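# Carry the yellow sponge to the next room's coffee table

## Task

Move the yellow sponge onto the coffee table in the adjoining room so that it rests there without the robot holding it, and finish with the robot upright: tipping over or ending up leaning counts as failure.

## Robot and tools

ROBOT. TidyBot++ has a four-caster powered base (0.54 m long, 0.50 m wide, 0.38 m tall) carrying a single seven-joint arm with a two-finger gripper. The shoulder sits 0.12 m ahead of the base centre and 0.68 m off the floor. There are two cameras: base_camera, on the base, and wrist_camera, which looks along the hand. The arm begins folded with the hand pointing down. In that pose the wrist and hand reach up to 0.08 m beyond the base front, and the elbow is at most 1.15 m high. Occasionally a loose object gets a brief shove from outside.

FRAMES. Base frame: origin on the floor below the base centre, x forward, y left, z up. hand_pose is expressed in it and marks the point between the finger pads. The hand's own z axis runs along the fingers, and its y axis is the direction the fingers open and close. The odometry frame is the base frame as it was when the scene began. base_odometry heading is positive to the left, in the range -3.142 to 3.142. It counts wheel turns, so slip shows up as travel, and it drifts a few cm and several degrees over many moves. base_tilt is in degrees, with forward and right positive when the robot leans that way. Its bias is about 1 degree.

execute_actions. Arguments: actions, a list holding one action or none (none only reports state and images), and cameras, a list of base_camera, wrist_camera or all (omitted or null means all, [] means none). An action may contain base, joints, speeds, or several of them; the motions start together.
- base: exactly one key, and it is a relative offset from where the base last reported itself. translate_m is in metres, forward positive, -2 to 2. strafe_m is sideways in metres, left positive, -2 to 2. rotate_rad is in radians, counter-clockwise from above positive, -6.3 to 6.3.
- joints: absolute targets, by name, for the one arm. joint_1_rad (any angle; turns the whole arm about vertical, positive clockwise from above, opposite to heading). joint_2_rad shoulder, -2.249 to 2.249. joint_3_rad any angle. joint_4_rad elbow, -2.579 to 2.579. joint_5_rad any angle. joint_6_rad wrist, -2.099 to 2.099. joint_7_rad any angle; with the hand down, positive is CCW from above, and at 1.57 the fingers open toward left and right. gripper_pos runs 0 (open) to 1 (closed). Tolerances are ±0.039 for joints 1-4, ±0.056 for joints 5-7 and ±0.03 for the gripper. Unlimited joints go the short way round, so to turn further use steps smaller than half a turn.
- speeds: optional caps for this action only. translate_m and strafe_m take 0.05 to 0.5 m/s, and rotate_rad takes 0.1 to 1.57 rad/s. The maximum is the default. A base move needing more than 8.667 s is refused.
Unknown keys or out-of-range values reject the whole call. Any key you leave out may still be driving toward its previous target. No action runs longer than 15 s.

wait: seconds, 0 to 10. Nothing new is commanded, and it returns state plus images.
zoom_image: camera plus region [x0, y0, x1, y1] in pixels of that camera's most recent full image, measured from its top-left corner and no larger than 504x504. Image sizes: base_camera 644x364 (pinhole), wrist_camera 644x476 (fisheye).
finished_scene: scene (integer). It ends the current scene for good and reports success. Only call it once the sponge sits on the table unaided.

ARM GEOMETRY. The upper arm is 0.42 m, the forearm 0.31 m, and the hand 0.31 m to the hand point. With joint_1_rad 0, joint_3_rad 3.14 and joint_5_rad 0, the arm stays in the base's x-z plane. Measured from vertical, with forward positive, the segment angles are: upper arm = j2, forearm = j2 - j4, hand = j2 - j4 - j6. Forward reach from the shoulder is the sum of L·sin, and height above it is the sum of L·cos. Joints move at up to 1.39 rad/s (1.22 for joints 5-7). A hand pointing down reaches at most about 0.94 m above the floor, and only close to the base. The finger gap is roughly 85·(1 - gripper_pos) mm. Closed fingertips reach about 20 mm beyond the hand point. At gripper 1 the fingers keep squeezing at about 100 N. Then "done" means empty, and "off_target" means an object stopped them.

RESULT LINES. base_status and joint_status: "done"; "off_target" (stopped short and may still be pushing); "contact_stop" or "time_out" (old target dropped, holding in place); "not_followed" together with "joint command not followed" plus "cause:" (a self-collision check withheld the arm targets, although the gripper still moves, and the withheld targets can be retried later); "limit_stop_at_motor_heat". on_its_own lists motion you did not command. motor_effort gives percent of maximum with the peak in brackets. It is noisy and biased. Motor temperatures are listed per joint. There is also a pictures line giving the image order. Warnings include ARM HIT, MOTOR HOT (60 °C) and OVER-TEMPERATURE FAULT (75 °C, after which the arm sinks). A blocked base can read "done" yet have stopped short.

ACCURACY. Friction and load leave the hand 1-2 cm off target, sometimes more. To correct, send each joint its last command plus (wanted minus read). While carrying something, never command the angle a joint currently reads, because the arm will sag. Trust the camera images over hand_pose.

AVOID. Don't drive while the arm is snagged on anything around 0.8 m or higher, because the robot can tip. Horizontal force on a raised hand can lift wheels. Back away or retract the arm to straighten a lean. Torque fault limits are 104.5 N m for joints 1-4 and 51.3 for joints 5-7, with warnings at 56.7 and 29.4. A fault freezes the arm and gripper for 10 s. Keep the arm off the base, which nothing checks for. Don't hold loads longer than needed, to limit heating. Avoid drops, slams and hard pushes. Keep fingers clear of the floor. The robot holds your last command while you think.

Each tool is called after ">>>" by a JSON object that holds its "fn" and its "kwargs", one argument or row to a line.

## Session

>>> {"fn": "execute_actions", "kwargs": {
  "actions": []
}}

Scene clock: 0.00 s.
Motor temperatures (°C, as the motors report them): [32 32 25 31 34 38 41]
base_odometry: x=+0.000 y=+0.000 heading=+0.000 (m, m, rad; odometry frame)
base_tilt: forward=+0.0 right=+0.3 (deg)
base_status: not commanded
joint_positions: joint_1_rad=+0.012 joint_2_rad=-0.305 joint_3_rad=+3.198 joint_4_rad=-2.519 joint_5_rad=-0.005 joint_6_rad=-0.901 joint_7_rad=+1.605 gripper_pos=+0.000
joint_status: not commanded
motor_effort: joint_1_rad=+0 joint_2_rad=-2 joint_3_rad=+0 joint_4_rad=+13 joint_5_rad=-1 joint_6_rad=+0 joint_7_rad=+0 (%)
hand_pose: x=+0.2532 y=-0.0046 z=+0.5837 quat_wxyz=(-0.010, +1.000, -0.017, +0.014) (m; base frame)
pictures: base_camera, wrist_camera
Images, in order (width x height): base_camera 644x364, wrist_camera 644x476.

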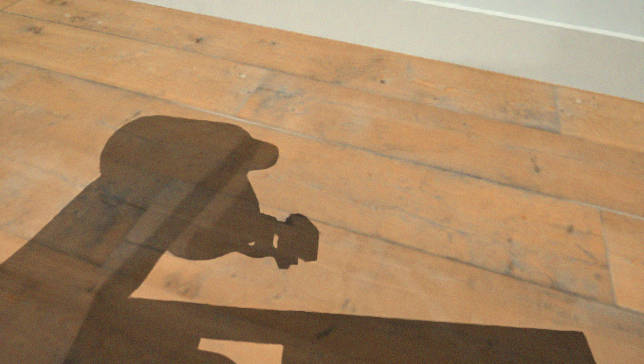

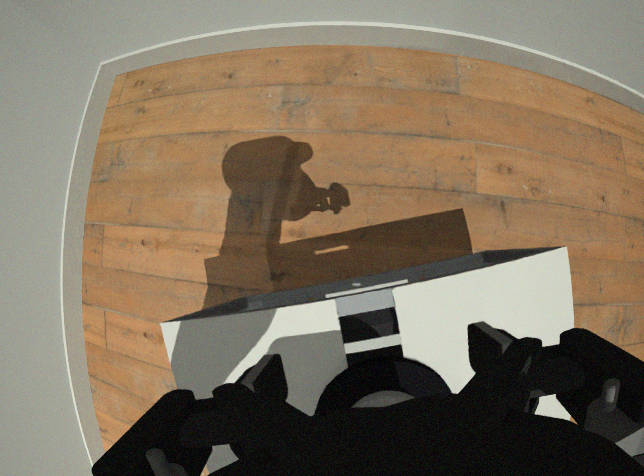

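Raise the hand to look around.

>>> {"fn": "execute_actions", "kwargs": {
  "actions": [
    {"base":{"rotate_rad":-2.2},"joints":{"joint_6_rad":0.3}}
  ]
}}

>>> {"fn": "execute_actions", "kwargs": {
  "actions": [
    {"base":{"rotate_rad":-1.5}}
  ]
}}

Scene clock: 2.87 s.
Motor temperatures (°C, as the motors report them): [32 32 25 31 34 38 41]
base_odometry: x=+0.000 y=+0.000 heading=-2.199 (m, m, rad; odometry frame)
base_tilt: forward=+0.0 right=+0.2 (deg)
base_status: done
joint_positions: joint_1_rad=+0.012 joint_2_rad=-0.305 joint_3_rad=+3.198 joint_4_rad=-2.516 joint_5_rad=-0.005 joint_6_rad=+0.301 joint_7_rad=+1.605 gripper_pos=+0.000
joint_status: all done
motor_effort: joint_1_rad=-1(1) joint_2_rad=-7(9) joint_3_rad=+0(1) joint_4_rad=+20(20) joint_5_rad=+0(0) joint_6_rad=+9(8) joint_7_rad=+0(0) (%)
hand_pose: x=+0.5381 y=-0.0284 z=+0.7921 quat_wxyz=(+0.021, +0.816, -0.020, +0.577) (m; base frame)
pictures: base_camera, wrist_camera
Images, in order (width x height): base_camera 644x364, wrist_camera 644x476.

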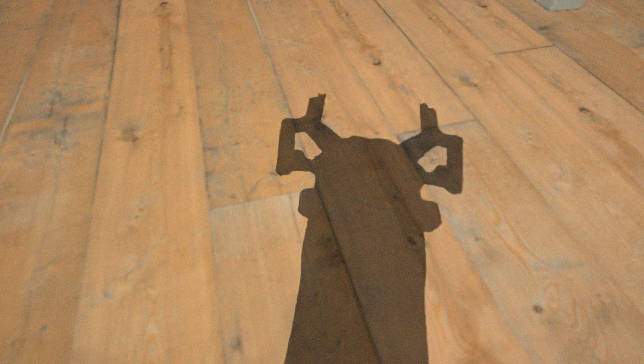

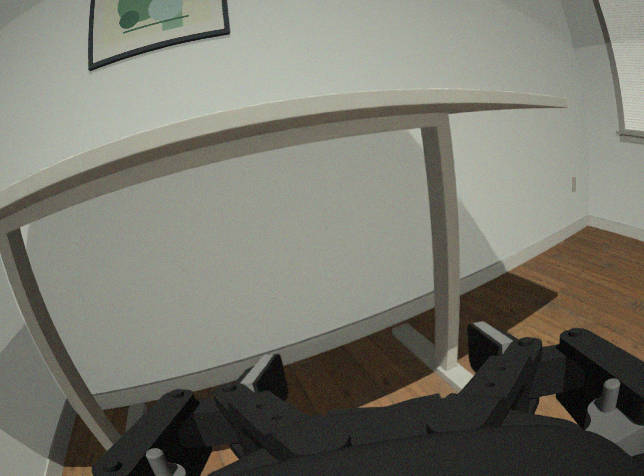

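Scene clock: 5.10 s.
Motor temperatures (°C, as the motors report them): [32 32 25 31 34 38 41]
base_odometry: x=+0.000 y=+0.000 heading=+2.584 (m, m, rad; odometry frame)
base_tilt: forward=+0.0 right=+0.2 (deg)
base_status: done
joint_positions: joint_1_rad=+0.012 joint_2_rad=-0.305 joint_3_rad=+3.199 joint_4_rad=-2.516 joint_5_rad=-0.005 joint_6_rad=+0.301 joint_7_rad=+1.605 gripper_pos=+0.000
joint_status: not commanded
motor_effort: joint_1_rad=+0(1) joint_2_rad=-8(8) joint_3_rad=+0(1) joint_4_rad=+20(20) joint_5_rad=+0(0) joint_6_rad=+10(9) joint_7_rad=+0(0) (%)
hand_pose: x=+0.5381 y=-0.0287 z=+0.7921 quat_wxyz=(+0.021, +0.816, -0.020, +0.577) (m; base frame)
pictures: base_camera, wrist_camera
Images, in order (width x height): base_camera 644x364, wrist_camera 644x476.

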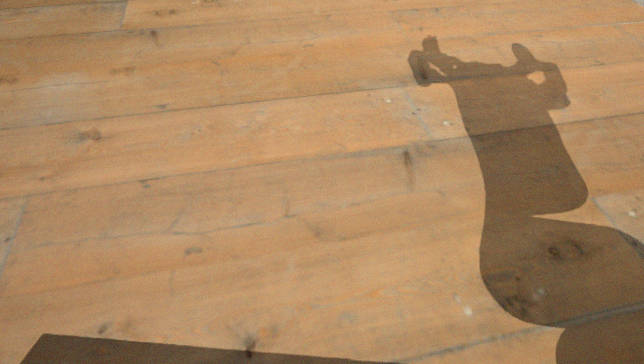

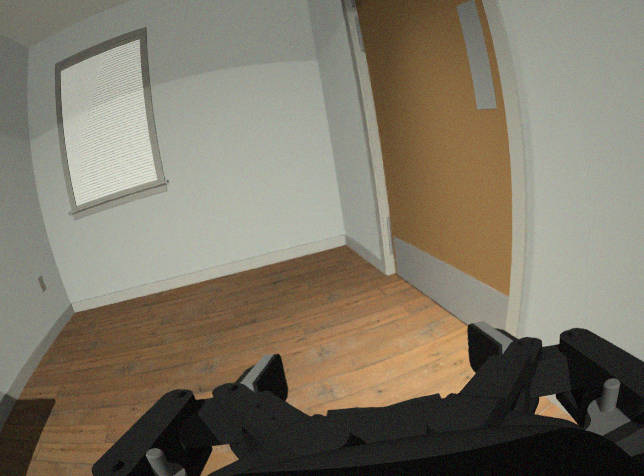

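>>> {"fn": "execute_actions", "kwargs": {
  "actions": [
    {"joints":{"joint_2_rad":-0.3,"joint_4_rad":-1.2,"joint_6_rad":-1.2}}
  ]
}}

>>> {"fn": "execute_actions", "kwargs": {
  "actions": [
    {"base":{"rotate_rad":1.6}}
  ]
}}

Scene clock: 7.97 s.
Motor temperatures (°C, as the motors report them): [32 32 25 31 34 38 41]
base_odometry: x=+0.000 y=+0.000 heading=+2.584 (m, m, rad; odometry frame)
base_tilt: forward=+0.0 right=+0.2 (deg)
base_status: not commanded
joint_positions: joint_1_rad=+0.012 joint_2_rad=-0.305 joint_3_rad=+3.199 joint_4_rad=-1.213 joint_5_rad=-0.005 joint_6_rad=-1.178 joint_7_rad=+1.605 gripper_pos=+0.000
joint_status: all done
motor_effort: joint_1_rad=-1(1) joint_2_rad=-7(11) joint_3_rad=+0(0) joint_4_rad=+19(24) joint_5_rad=-1(1) joint_6_rad=+9(10) joint_7_rad=+0(0) (%)
hand_pose: x=+0.5108 y=-0.0308 z=+1.1234 quat_wxyz=(+0.015, +0.864, -0.018, +0.503) (m; base frame)
pictures: base_camera, wrist_camera
Images, in order (width x height): base_camera 644x364, wrist_camera 644x476.

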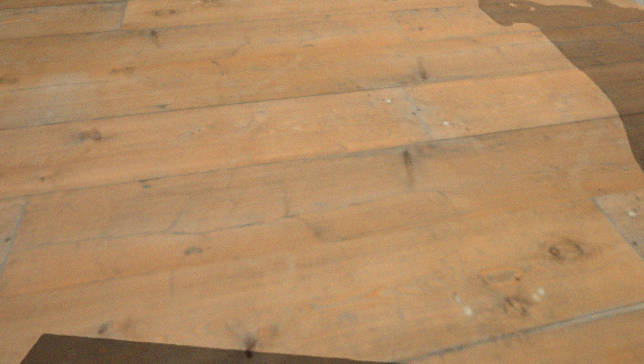

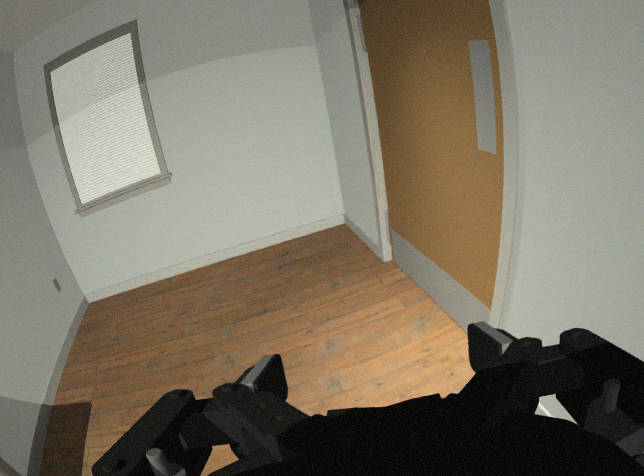

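Scene clock: 10.47 s.
Motor temperatures (°C, as the motors report them): [32 32 25 31 34 38 41]
base_odometry: x=+0.000 y=+0.000 heading=-2.099 (m, m, rad; odometry frame)
base_tilt: forward=+0.0 right=+0.2 (deg)
base_status: done
joint_positions: joint_1_rad=+0.012 joint_2_rad=-0.305 joint_3_rad=+3.198 joint_4_rad=-1.213 joint_5_rad=-0.005 joint_6_rad=-1.179 joint_7_rad=+1.605 gripper_pos=+0.000
joint_status: not commanded
motor_effort: joint_1_rad=+0(0) joint_2_rad=-7(9) joint_3_rad=+0(2) joint_4_rad=+19(20) joint_5_rad=+0(2) joint_6_rad=+8(9) joint_7_rad=+0(0) (%)
hand_pose: x=+0.5108 y=-0.0304 z=+1.1234 quat_wxyz=(+0.015, +0.864, -0.017, +0.503) (m; base frame)
pictures: base_camera, wrist_camera
Images, in order (width x height): base_camera 644x364, wrist_camera 644x476.

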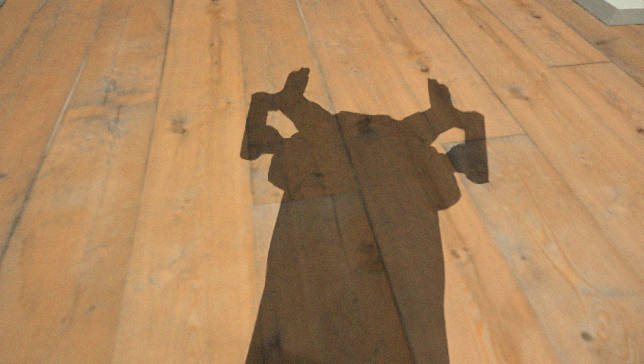

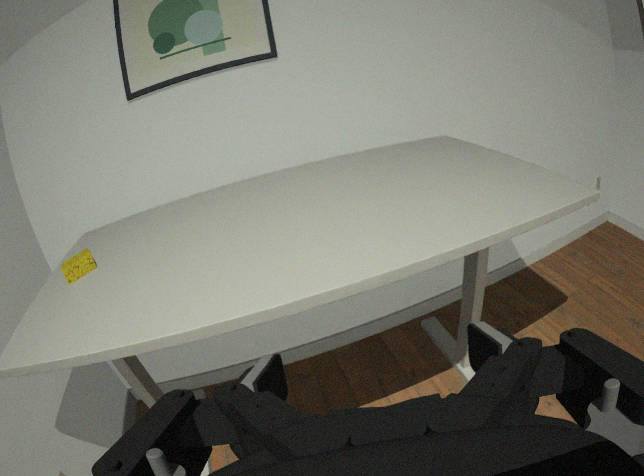

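>>> {"fn": "execute_actions", "kwargs": {
  "actions": [
    {"base":{"rotate_rad":0.75}}
  ]
}}

Scene clock: 12.27 s.
Motor temperatures (°C, as the motors report them): [32 32 25 31 34 38 41]
base_odometry: x=+0.000 y=+0.000 heading=-1.350 (m, m, rad; odometry frame)
base_tilt: forward=+0.0 right=+0.3 (deg)
base_status: done
joint_positions: joint_1_rad=+0.012 joint_2_rad=-0.305 joint_3_rad=+3.196 joint_4_rad=-1.213 joint_5_rad=-0.005 joint_6_rad=-1.179 joint_7_rad=+1.605 gripper_pos=+0.000
joint_status: not commanded
motor_effort: joint_1_rad=-1(2) joint_2_rad=-7(8) joint_3_rad=+0(2) joint_4_rad=+19(20) joint_5_rad=-1(1) joint_6_rad=+8(9) joint_7_rad=+0(0) (%)
hand_pose: x=+0.5108 y=-0.0295 z=+1.1234 quat_wxyz=(+0.015, +0.864, -0.017, +0.503) (m; base frame)
pictures: base_camera, wrist_camera
Images, in order (width x height): base_camera 644x364, wrist_camera 644x476.

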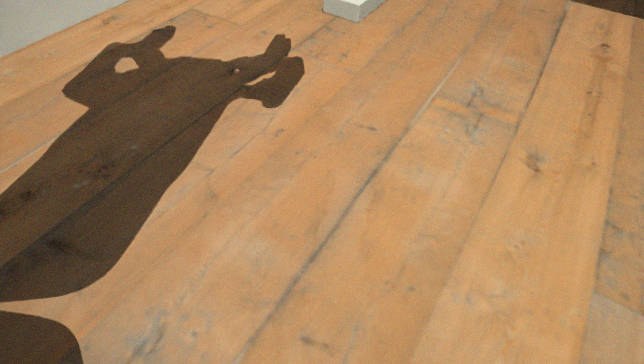

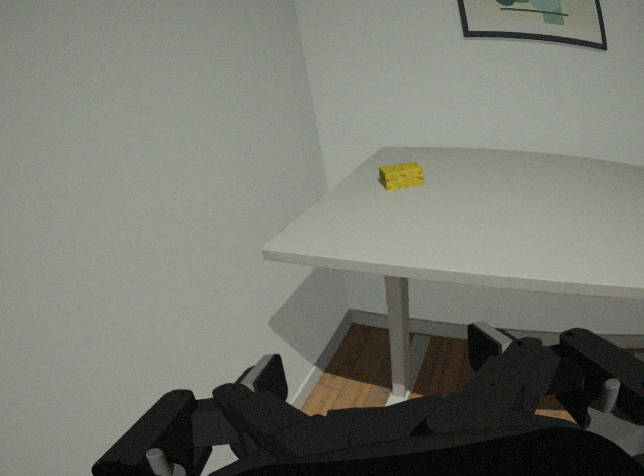

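>>> {"fn": "execute_actions", "kwargs": {
  "actions": [
    {"base":{"rotate_rad":-0.12}}
  ],
  "cameras": []
}}

>>> {"fn": "execute_actions", "kwargs": {
  "actions": [
    {"base":{"translate_m":0.35}}
  ]
}}

Scene clock: 13.30 s.
Motor temperatures (°C, as the motors report them): [32 32 25 31 34 38 41]
base_odometry: x=+0.000 y=+0.000 heading=-1.469 (m, m, rad; odometry frame)
base_tilt: forward=+0.0 right=+0.3 (deg)
base_status: done
joint_positions: joint_1_rad=+0.012 joint_2_rad=-0.305 joint_3_rad=+3.199 joint_4_rad=-1.213 joint_5_rad=-0.005 joint_6_rad=-1.179 joint_7_rad=+1.605 gripper_pos=+0.000
joint_status: not commanded
motor_effort: joint_1_rad=-1(2) joint_2_rad=-7(7) joint_3_rad=+0(2) joint_4_rad=+19(19) joint_5_rad=+0(1) joint_6_rad=+8(8) joint_7_rad=+0(0) (%)
hand_pose: x=+0.5107 y=-0.0310 z=+1.1234 quat_wxyz=(+0.015, +0.864, -0.018, +0.503) (m; base frame)
pictures: none
No camera images: the call's "cameras" was empty. Leave "cameras" out to get every camera's image.

Scene clock: 15.33 s.
Motor temperatures (°C, as the motors report them): [32 32 25 31 34 38 41]
base_odometry: x=+0.036 y=-0.348 heading=-1.469 (m, m, rad; odometry frame)
base_tilt: forward=+0.0 right=+0.2 (deg)
base_status: done
joint_positions: joint_1_rad=+0.012 joint_2_rad=-0.297 joint_3_rad=+3.199 joint_4_rad=-1.211 joint_5_rad=-0.005 joint_6_rad=-1.181 joint_7_rad=+1.605 gripper_pos=+0.000
joint_status: not commanded
motor_effort: joint_1_rad=-1(1) joint_2_rad=-8(12) joint_3_rad=+0(0) joint_4_rad=+19(21) joint_5_rad=+0(1) joint_6_rad=+8(9) joint_7_rad=+0(1) (%)
hand_pose: x=+0.5138 y=-0.0310 z=+1.1204 quat_wxyz=(+0.015, +0.866, -0.018, +0.499) (m; base frame)
pictures: base_camera, wrist_camera
Images, in order (width x height): base_camera 644x364, wrist_camera 644x476.

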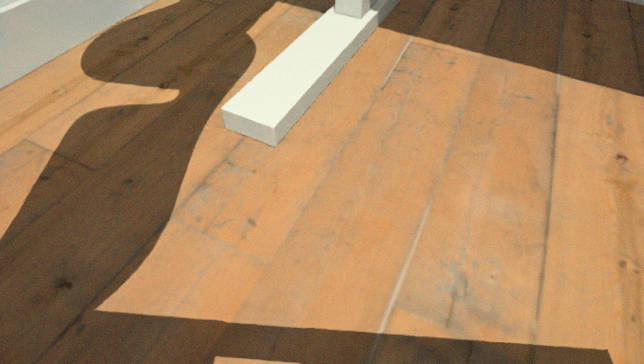

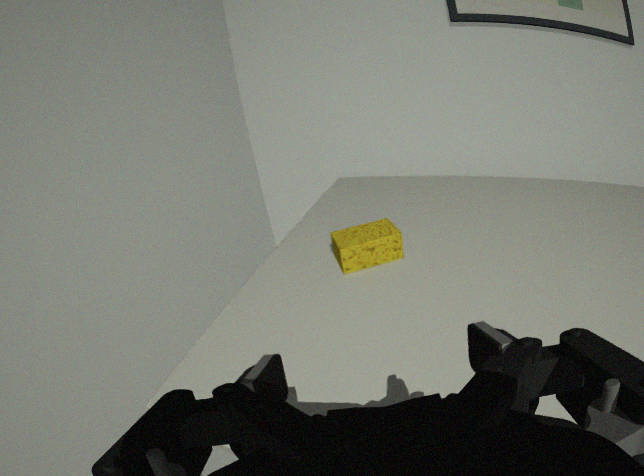

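>>> {"fn": "execute_actions", "kwargs": {
  "actions": [
    {"joints":{"joint_2_rad":0.35,"joint_4_rad":-0.4,"joint_6_rad":-1.75}}
  ]
}}

Scene clock: 17.83 s.
Motor temperatures (°C, as the motors report them): [32 32 25 31 34 38 41]
base_odometry: x=+0.036 y=-0.348 heading=-1.469 (m, m, rad; odometry frame)
base_tilt: forward=+0.0 right=+0.2 (deg)
base_status: not commanded
joint_positions: joint_1_rad=+0.012 joint_2_rad=+0.336 joint_3_rad=+3.199 joint_4_rad=-0.418 joint_5_rad=-0.005 joint_6_rad=-1.728 joint_7_rad=+1.605 gripper_pos=+0.000
joint_status: all done
motor_effort: joint_1_rad=-1(1) joint_2_rad=-25(27) joint_3_rad=+0(0) joint_4_rad=+16(20) joint_5_rad=+0(1) joint_6_rad=+7(9) joint_7_rad=+0(0) (%)
hand_pose: x=+0.6637 y=-0.0260 z=+1.0624 quat_wxyz=(+0.023, +0.946, -0.011, +0.324) (m; base frame)
pictures: base_camera, wrist_camera
Images, in order (width x height): base_camera 644x364, wrist_camera 644x476.

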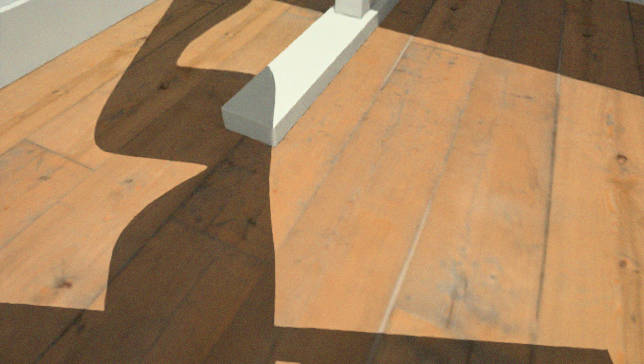

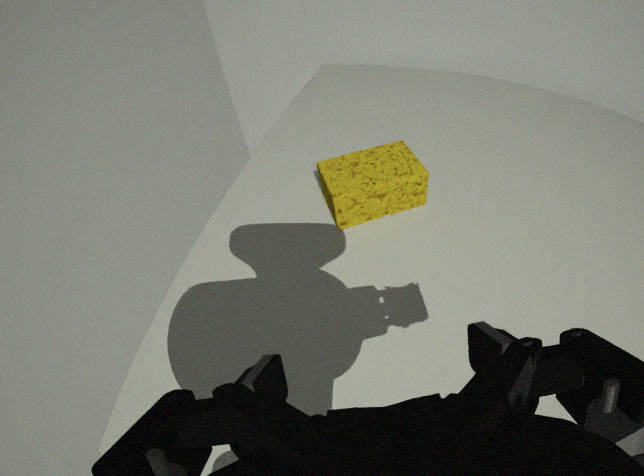

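>>> {"fn": "execute_actions", "kwargs": {
  "actions": [
    {"base":{"translate_m":0.17},"joints":{"joint_2_rad":0.3,"joint_4_rad":-0.35,"joint_6_rad":-2.07}}
  ]
}}

>>> {"fn": "execute_actions", "kwargs": {
  "actions": [
    {"joints":{"joint_2_rad":0.42,"joint_7_rad":3.35}}
  ]
}}

Scene clock: 19.77 s.
Motor temperatures (°C, as the motors report them): [32 32 25 31 34 38 41]
base_odometry: x=+0.054 y=-0.518 heading=-1.468 (m, m, rad; odometry frame)
base_tilt: forward=+0.0 right=+0.2 (deg)
base_status: done
joint_positions: joint_1_rad=+0.012 joint_2_rad=+0.307 joint_3_rad=+3.199 joint_4_rad=-0.362 joint_5_rad=-0.005 joint_6_rad=-2.071 joint_7_rad=+1.605 gripper_pos=+0.000
joint_status: all done
motor_effort: joint_1_rad=+0(2) joint_2_rad=-23(27) joint_3_rad=+0(1) joint_4_rad=+14(16) joint_5_rad=+0(0) joint_6_rad=+4(6) joint_7_rad=+0(0) (%)
hand_pose: x=+0.5628 y=-0.0206 z=+1.0430 quat_wxyz=(+0.017, +0.980, -0.013, +0.199) (m; base frame)
pictures: base_camera, wrist_camera
Images, in order (width x height): base_camera 644x364, wrist_camera 644x476.

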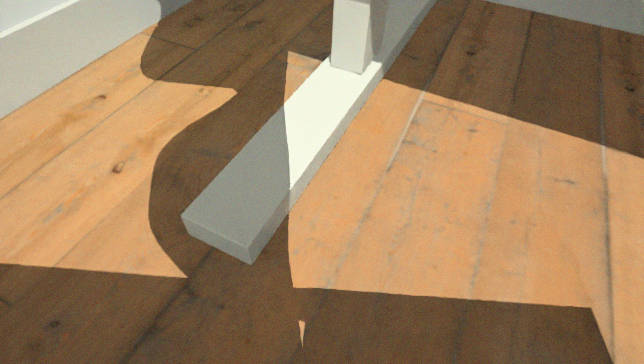

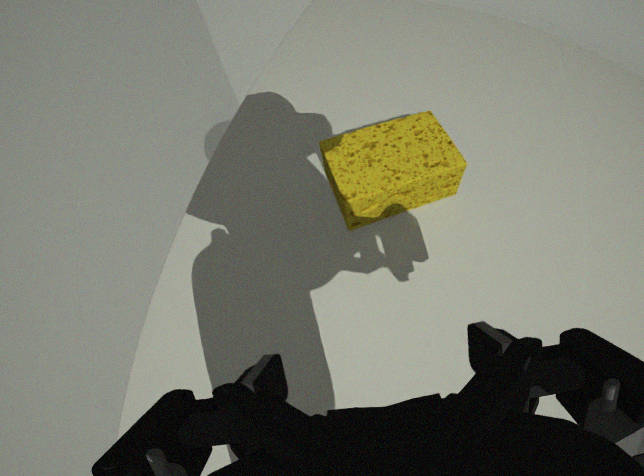

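Scene clock: 21.70 s.
Motor temperatures (°C, as the motors report them): [32 32 25 31 34 38 41]
base_odometry: x=+0.054 y=-0.518 heading=-1.468 (m, m, rad; odometry frame)
base_tilt: forward=+0.0 right=+0.2 (deg)
base_status: not commanded
joint_positions: joint_1_rad=+0.012 joint_2_rad=+0.400 joint_3_rad=+3.199 joint_4_rad=-0.362 joint_5_rad=-0.005 joint_6_rad=-2.071 joint_7_rad=+3.344 gripper_pos=+0.000
joint_status: all done
motor_effort: joint_1_rad=-1(1) joint_2_rad=-27(27) joint_3_rad=-1(1) joint_4_rad=+14(14) joint_5_rad=-1(1) joint_6_rad=+4(4) joint_7_rad=+0(0) (%)
hand_pose: x=+0.5945 y=-0.0210 z=+1.0000 quat_wxyz=(+0.128, +0.647, +0.747, +0.086) (m; base frame)
pictures: base_camera, wrist_camera
Images, in order (width x height): base_camera 644x364, wrist_camera 644x476.

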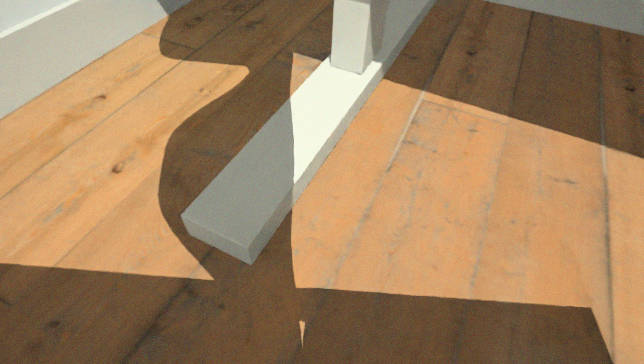

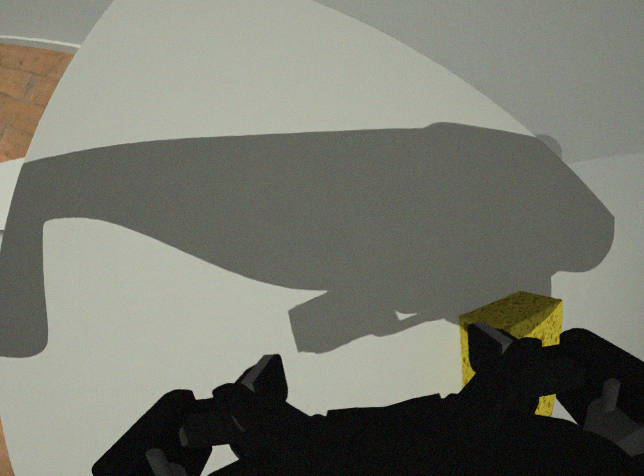

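>>> {"fn": "execute_actions", "kwargs": {
  "actions": [
    {"base":{"translate_m":0.08},"joints":{"joint_1_rad":0.07,"joint_6_rad":-1.95}}
  ]
}}

Scene clock: 36.83 s.
Motor temperatures (°C, as the motors report them): [32 32 25 31 34 38 41]
base_odometry: x=+0.062 y=-0.597 heading=-1.468 (m, m, rad; odometry frame)
base_tilt: forward=+0.0 right=+0.2 (deg)
base_status: done
joint_positions: joint_1_rad=+0.061 joint_2_rad=+0.340 joint_3_rad=+3.202 joint_4_rad=-0.351 joint_5_rad=-0.005 joint_6_rad=-1.959 joint_7_rad=+3.344 gripper_pos=+0.000
joint_status: all done
motor_effort: joint_1_rad=+0(4) joint_2_rad=-15(30) joint_3_rad=-1(4) joint_4_rad=+13(25) joint_5_rad=+0(0) joint_6_rad=+4(4) joint_7_rad=+0(0) (%)
hand_pose: x=+0.6048 y=-0.0474 z=+1.0463 quat_wxyz=(+0.202, +0.653, +0.717, +0.136) (m; base frame)
pictures: base_camera, wrist_camera
Images, in order (width x height): base_camera 644x364, wrist_camera 644x476.

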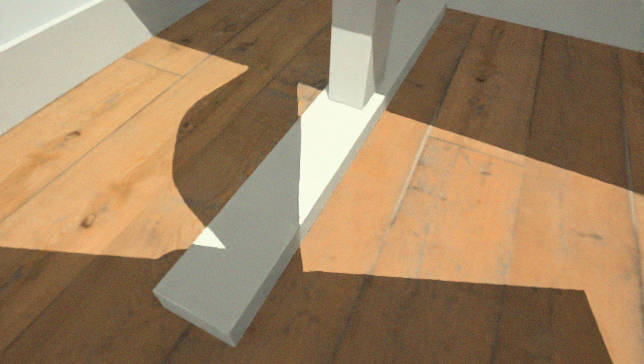

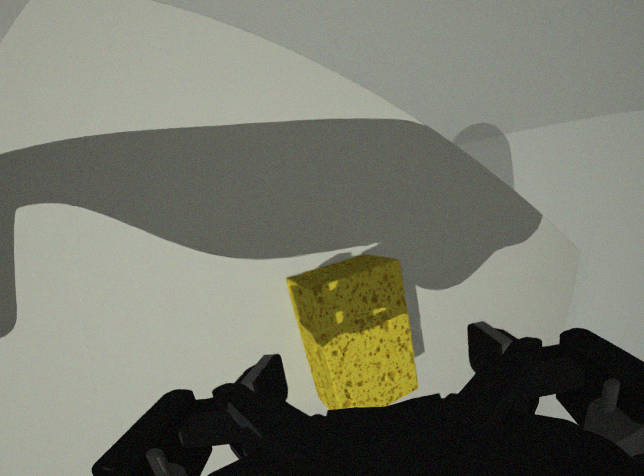

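>>> {"fn": "execute_actions", "kwargs": {
  "actions": [
    {"joints":{"joint_2_rad":0.31,"joint_4_rad":-0.65,"joint_6_rad":-1.66}}
  ]
}}

>>> {"fn": "execute_actions", "kwargs": {
  "actions": [
    {"joints":{"joint_4_rad":-0.78,"joint_6_rad":-1.6}}
  ]
}}

Scene clock: 38.33 s.
Motor temperatures (°C, as the motors report them): [32 32 25 31 34 38 41]
base_odometry: x=+0.062 y=-0.597 heading=-1.468 (m, m, rad; odometry frame)
base_tilt: forward=+0.0 right=+0.3 (deg)
base_status: not commanded
joint_positions: joint_1_rad=+0.061 joint_2_rad=+0.332 joint_3_rad=+3.202 joint_4_rad=-0.638 joint_5_rad=-0.005 joint_6_rad=-1.682 joint_7_rad=+3.344 gripper_pos=+0.000
joint_status: all done
motor_effort: joint_1_rad=-1(0) joint_2_rad=-27(29) joint_3_rad=+0(1) joint_4_rad=+17(18) joint_5_rad=+0(1) joint_6_rad=+5(5) joint_7_rad=+0(0) (%)
hand_pose: x=+0.6599 y=-0.0553 z=+0.9825 quat_wxyz=(+0.201, +0.654, +0.716, +0.136) (m; base frame)
pictures: base_camera, wrist_camera
Images, in order (width x height): base_camera 644x364, wrist_camera 644x476.

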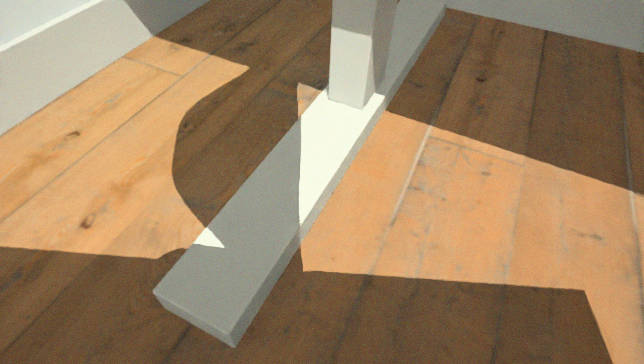

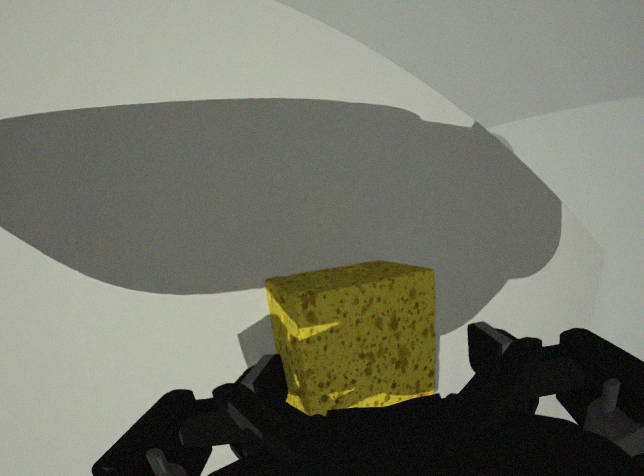

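Scene clock: 39.33 s.
Motor temperatures (°C, as the motors report them): [32 32 25 31 34 38 41]
base_odometry: x=+0.062 y=-0.597 heading=-1.468 (m, m, rad; odometry frame)
base_tilt: forward=+0.0 right=+0.2 (deg)
base_status: not commanded
joint_positions: joint_1_rad=+0.061 joint_2_rad=+0.296 joint_3_rad=+3.201 joint_4_rad=-0.734 joint_5_rad=-0.005 joint_6_rad=-1.609 joint_7_rad=+3.344 gripper_pos=+0.000
joint_status: joint_4_rad off_target (ended at -0.734, target -0.780); the others done
motor_effort: joint_1_rad=+0(1) joint_2_rad=-20(27) joint_3_rad=+0(1) joint_4_rad=+13(18) joint_5_rad=+0(2) joint_6_rad=+3(5) joint_7_rad=+0(1) (%)
hand_pose: x=+0.6588 y=-0.0560 z=+0.9734 quat_wxyz=(+0.205, +0.653, +0.715, +0.141) (m; base frame)
pictures: base_camera, wrist_camera
Images, in order (width x height): base_camera 644x364, wrist_camera 644x476.

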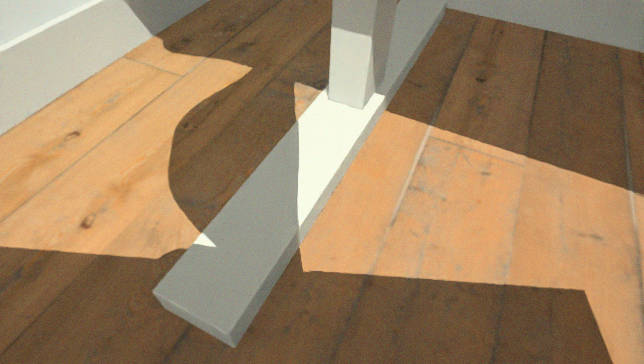

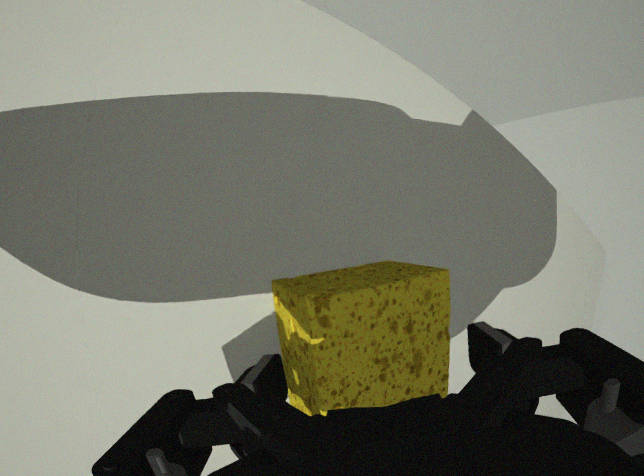

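>>> {"fn": "execute_actions", "kwargs": {
  "actions": [
    {"joints":{"joint_4_rad":-0.72,"joint_6_rad":-1.66,"gripper_pos":1}}
  ]
}}

>>> {"fn": "execute_actions", "kwargs": {
  "actions": [
    {"joints":{"joint_2_rad":0.05}}
  ]
}}

Scene clock: 40.70 s.
Motor temperatures (°C, as the motors report them): [32 32 25 31 34 38 41]
base_odometry: x=+0.062 y=-0.597 heading=-1.468 (m, m, rad; odometry frame)
base_tilt: forward=+0.0 right=+0.2 (deg)
base_status: not commanded
joint_positions: joint_1_rad=+0.061 joint_2_rad=+0.296 joint_3_rad=+3.201 joint_4_rad=-0.719 joint_5_rad=-0.005 joint_6_rad=-1.622 joint_7_rad=+3.344 gripper_pos=+0.309
joint_status: gripper_pos off_target (ended at +0.309, target +1.000); the others done
motor_effort: joint_1_rad=-1(0) joint_2_rad=-23(25) joint_3_rad=+0(1) joint_4_rad=+15(16) joint_5_rad=+0(1) joint_6_rad=+3(4) joint_7_rad=+0(0) (%)
hand_pose: x=+0.6569 y=-0.0557 z=+0.9780 quat_wxyz=(+0.206, +0.653, +0.715, +0.142) (m; base frame)
pictures: base_camera, wrist_camera
Images, in order (width x height): base_camera 644x364, wrist_camera 644x476.

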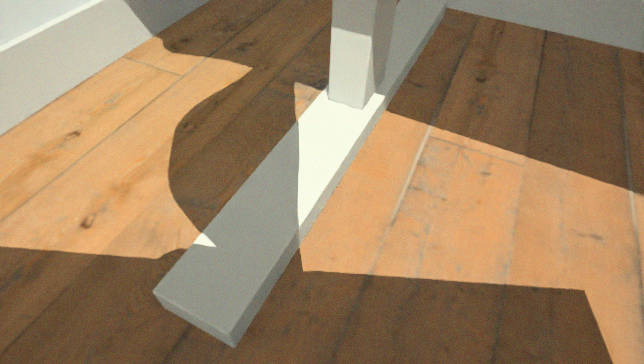

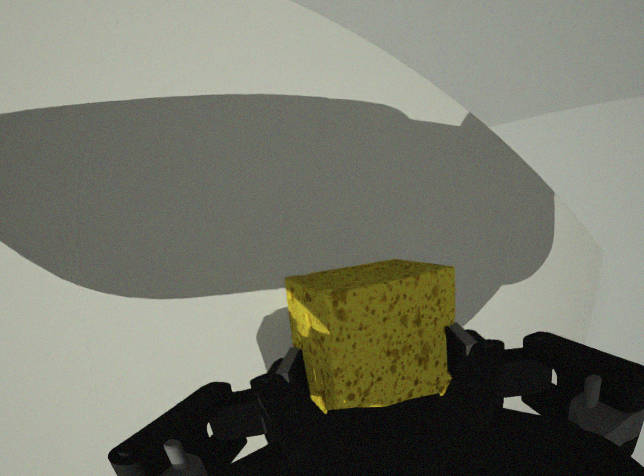

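Scene clock: 42.23 s.
Motor temperatures (°C, as the motors report them): [32 32 25 31 34 38 41]
base_odometry: x=+0.062 y=-0.597 heading=-1.468 (m, m, rad; odometry frame)
base_tilt: forward=+0.0 right=+0.2 (deg)
base_status: not commanded
joint_positions: joint_1_rad=+0.061 joint_2_rad=+0.044 joint_3_rad=+3.201 joint_4_rad=-0.722 joint_5_rad=-0.005 joint_6_rad=-1.639 joint_7_rad=+3.344 gripper_pos=+0.310
joint_status: all done
motor_effort: joint_1_rad=-1(1) joint_2_rad=-17(30) joint_3_rad=+0(0) joint_4_rad=+17(20) joint_5_rad=-1(1) joint_6_rad=+7(7) joint_7_rad=+0(0) (%)
hand_pose: x=+0.5627 y=-0.0498 z=+1.0980 quat_wxyz=(+0.292, +0.631, +0.687, +0.211) (m; base frame)
pictures: base_camera, wrist_camera
Images, in order (width x height): base_camera 644x364, wrist_camera 644x476.

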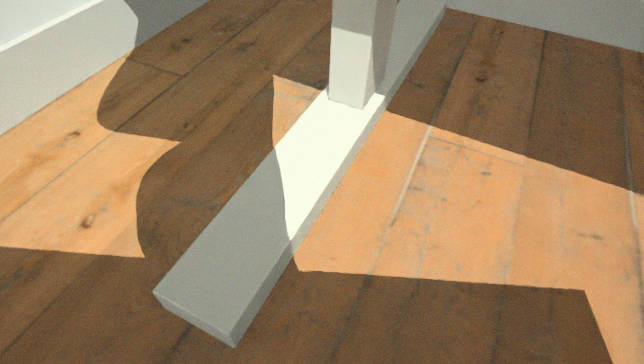

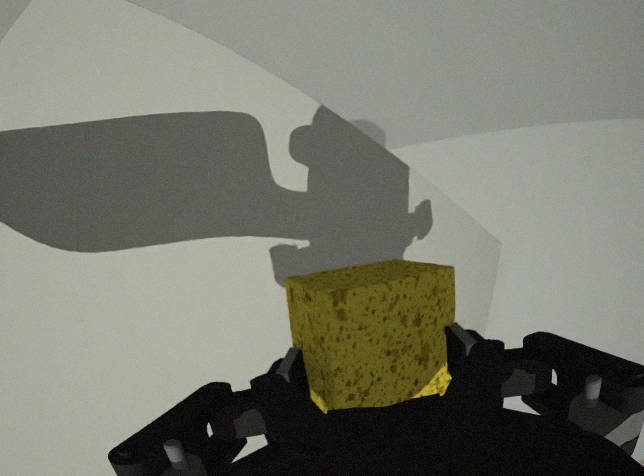

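>>> {"fn": "execute_actions", "kwargs": {
  "actions": [
    {"base":{"translate_m":-0.5}}
  ],
  "cameras": []
}}

>>> {"fn": "execute_actions", "kwargs": {
  "actions": [
    {"base":{"rotate_rad":-1.975},"joints":{"joint_1_rad":0,"joint_2_rad":-0.6,"joint_4_rad":-1.6,"joint_6_rad":-1.2,"joint_7_rad":1.6}}
  ]
}}

>>> {"fn": "execute_actions", "kwargs": {
  "actions": [
    {"base":{"translate_m":1.3},"joints":{"joint_1_rad":1.57}}
  ]
}}

Scene clock: 45.10 s.
Motor temperatures (°C, as the motors report them): [32 32 25 31 34 38 41]
base_odometry: x=+0.011 y=-0.100 heading=-1.468 (m, m, rad; odometry frame)
base_tilt: forward=+0.0 right=+0.2 (deg)
base_status: done
joint_positions: joint_1_rad=+0.061 joint_2_rad=+0.045 joint_3_rad=+3.201 joint_4_rad=-0.722 joint_5_rad=-0.005 joint_6_rad=-1.642 joint_7_rad=+3.344 gripper_pos=+0.310
joint_status: not commanded
motor_effort: joint_1_rad=-1(2) joint_2_rad=-16(21) joint_3_rad=+0(1) joint_4_rad=+17(19) joint_5_rad=-1(1) joint_6_rad=+7(7) joint_7_rad=+0(0) (%)
hand_pose: x=+0.5622 y=-0.0498 z=+1.0971 quat_wxyz=(+0.290, +0.632, +0.687, +0.210) (m; base frame)
pictures: none
No camera images: the call's "cameras" was empty. Leave "cameras" out to get every camera's image.

Scene clock: 47.67 s.
Motor temperatures (°C, as the motors report them): [32 32 25 31 34 38 41]
base_odometry: x=+0.011 y=-0.100 heading=+2.841 (m, m, rad; odometry frame)
base_tilt: forward=+0.0 right=+0.2 (deg)
base_status: done
joint_positions: joint_1_rad=+0.020 joint_2_rad=-0.583 joint_3_rad=+3.200 joint_4_rad=-1.586 joint_5_rad=-0.005 joint_6_rad=-1.224 joint_7_rad=+1.621 gripper_pos=+0.310
joint_status: all done
motor_effort: joint_1_rad=+0(1) joint_2_rad=+2(18) joint_3_rad=+0(2) joint_4_rad=+20(20) joint_5_rad=-1(2) joint_6_rad=+8(9) joint_7_rad=+0(1) (%)
hand_pose: x=+0.3987 y=-0.0273 z=+1.0123 quat_wxyz=(+0.010, +0.897, -0.015, +0.441) (m; base frame)
pictures: base_camera, wrist_camera
Images, in order (width x height): base_camera 644x364, wrist_camera 644x476.

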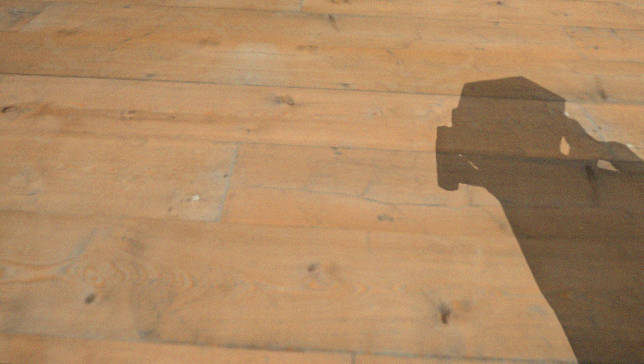

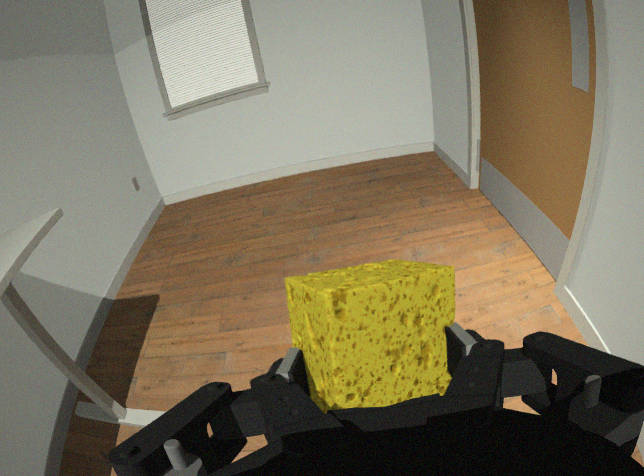

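Scene clock: 51.63 s.
Motor temperatures (°C, as the motors report them): [32 32 25 31 34 38 41]
base_odometry: x=-1.231 y=+0.287 heading=+2.840 (m, m, rad; odometry frame)
base_tilt: forward=+0.0 right=+0.2 (deg)
base_status: done
joint_positions: joint_1_rad=+1.553 joint_2_rad=-0.588 joint_3_rad=+3.199 joint_4_rad=-1.586 joint_5_rad=-0.005 joint_6_rad=-1.223 joint_7_rad=+1.621 gripper_pos=+0.310
joint_status: all done
motor_effort: joint_1_rad=-1(1) joint_2_rad=+2(5) joint_3_rad=+0(1) joint_4_rad=+20(20) joint_5_rad=-1(1) joint_6_rad=+9(8) joint_7_rad=+0(0) (%)
hand_pose: x=+0.1027 y=-0.2790 z=+1.0140 quat_wxyz=(+0.315, +0.635, -0.632, +0.313) (m; base frame)
pictures: base_camera, wrist_camera
Images, in order (width x height): base_camera 644x364, wrist_camera 644x476.

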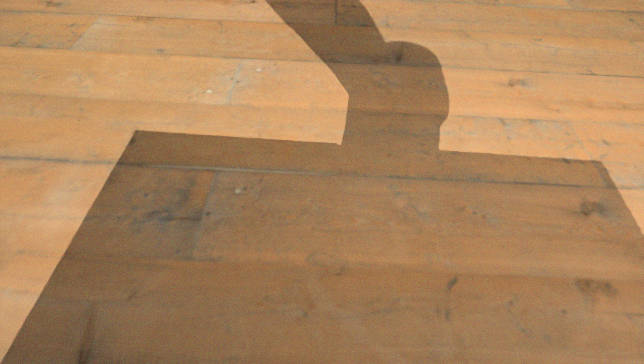

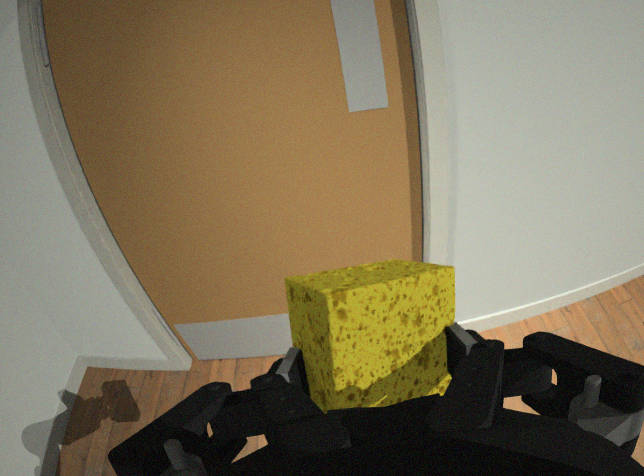

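>>> {"fn": "execute_actions", "kwargs": {
  "actions": [
    {"base":{"translate_m":0.37}}
  ],
  "cameras": []
}}

>>> {"fn": "execute_actions", "kwargs": {
  "actions": [
    {"base":{"rotate_rad":1.55},"joints":{"joint_1_rad":3.14,"joint_2_rad":-0.7}}
  ]
}}

>>> {"fn": "execute_actions", "kwargs": {
  "actions": [
    {"base":{"translate_m":-0.7},"speeds":{"translate_m":0.15}}
  ]
}}

Scene clock: 53.97 s.
Motor temperatures (°C, as the motors report them): [32 32 25 31 34 38 41]
base_odometry: x=-1.584 y=+0.398 heading=+2.839 (m, m, rad; odometry frame)
base_tilt: forward=+0.0 right=+0.2 (deg)
base_status: done
joint_positions: joint_1_rad=+1.553 joint_2_rad=-0.588 joint_3_rad=+3.197 joint_4_rad=-1.586 joint_5_rad=-0.005 joint_6_rad=-1.222 joint_7_rad=+1.621 gripper_pos=+0.310
joint_status: not commanded
motor_effort: joint_1_rad=-1(0) joint_2_rad=+2(3) joint_3_rad=+0(2) joint_4_rad=+20(20) joint_5_rad=-1(1) joint_6_rad=+8(9) joint_7_rad=+0(0) (%)
hand_pose: x=+0.1038 y=-0.2790 z=+1.0140 quat_wxyz=(+0.315, +0.636, -0.631, +0.313) (m; base frame)
pictures: none
No camera images: the call's "cameras" was empty. Leave "cameras" out to get every camera's image.

Scene clock: 56.77 s.
Motor temperatures (°C, as the motors report them): [32 32 25 31 34 38 41]
base_odometry: x=-1.584 y=+0.398 heading=-1.895 (m, m, rad; odometry frame)
base_tilt: forward=+0.0 right=+0.2 (deg)
base_status: done
joint_positions: joint_1_rad=+3.122 joint_2_rad=-0.674 joint_3_rad=+3.197 joint_4_rad=-1.586 joint_5_rad=-0.005 joint_6_rad=-1.222 joint_7_rad=+1.621 gripper_pos=+0.310
joint_status: all done
motor_effort: joint_1_rad=-1(1) joint_2_rad=+5(5) joint_3_rad=+0(1) joint_4_rad=+19(21) joint_5_rad=+0(1) joint_6_rad=+9(9) joint_7_rad=+0(0) (%)
hand_pose: x=-0.1305 y=+0.0154 z=+1.0367 quat_wxyz=(+0.482, +0.004, -0.876, +0.000) (m; base frame)
pictures: base_camera, wrist_camera
Images, in order (width x height): base_camera 644x364, wrist_camera 644x476.

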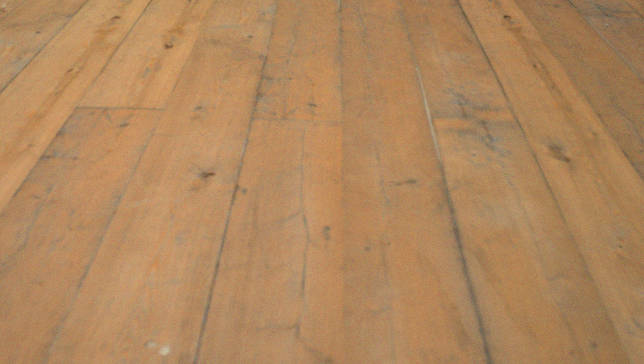

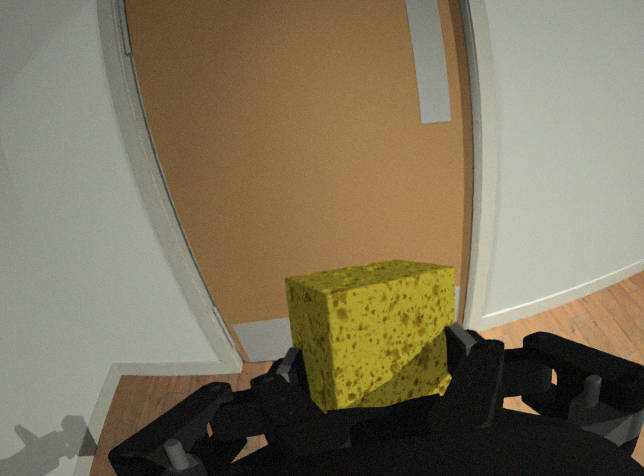

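Scene clock: 62.10 s.
Motor temperatures (°C, as the motors report them): [32 32 25 31 34 38 41]
base_odometry: x=-1.362 y=+1.062 heading=-1.893 (m, m, rad; odometry frame)
base_tilt: forward=+0.0 right=+0.2 (deg)
base_status: done
joint_positions: joint_1_rad=+3.122 joint_2_rad=-0.686 joint_3_rad=+3.197 joint_4_rad=-1.588 joint_5_rad=-0.005 joint_6_rad=-1.221 joint_7_rad=+1.621 gripper_pos=+0.310
joint_status: not commanded
motor_effort: joint_1_rad=-1(1) joint_2_rad=+5(7) joint_3_rad=+0(0) joint_4_rad=+19(20) joint_5_rad=-1(1) joint_6_rad=+9(9) joint_7_rad=+0(0) (%)
hand_pose: x=-0.1265 y=+0.0155 z=+1.0393 quat_wxyz=(+0.488, +0.004, -0.873, +0.000) (m; base frame)
pictures: base_camera, wrist_camera
Images, in order (width x height): base_camera 644x364, wrist_camera 644x476.

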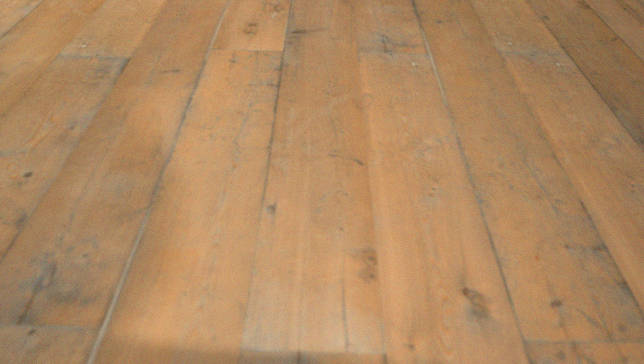

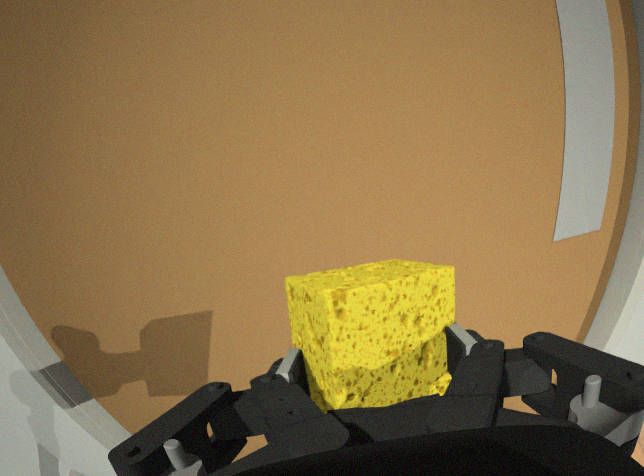

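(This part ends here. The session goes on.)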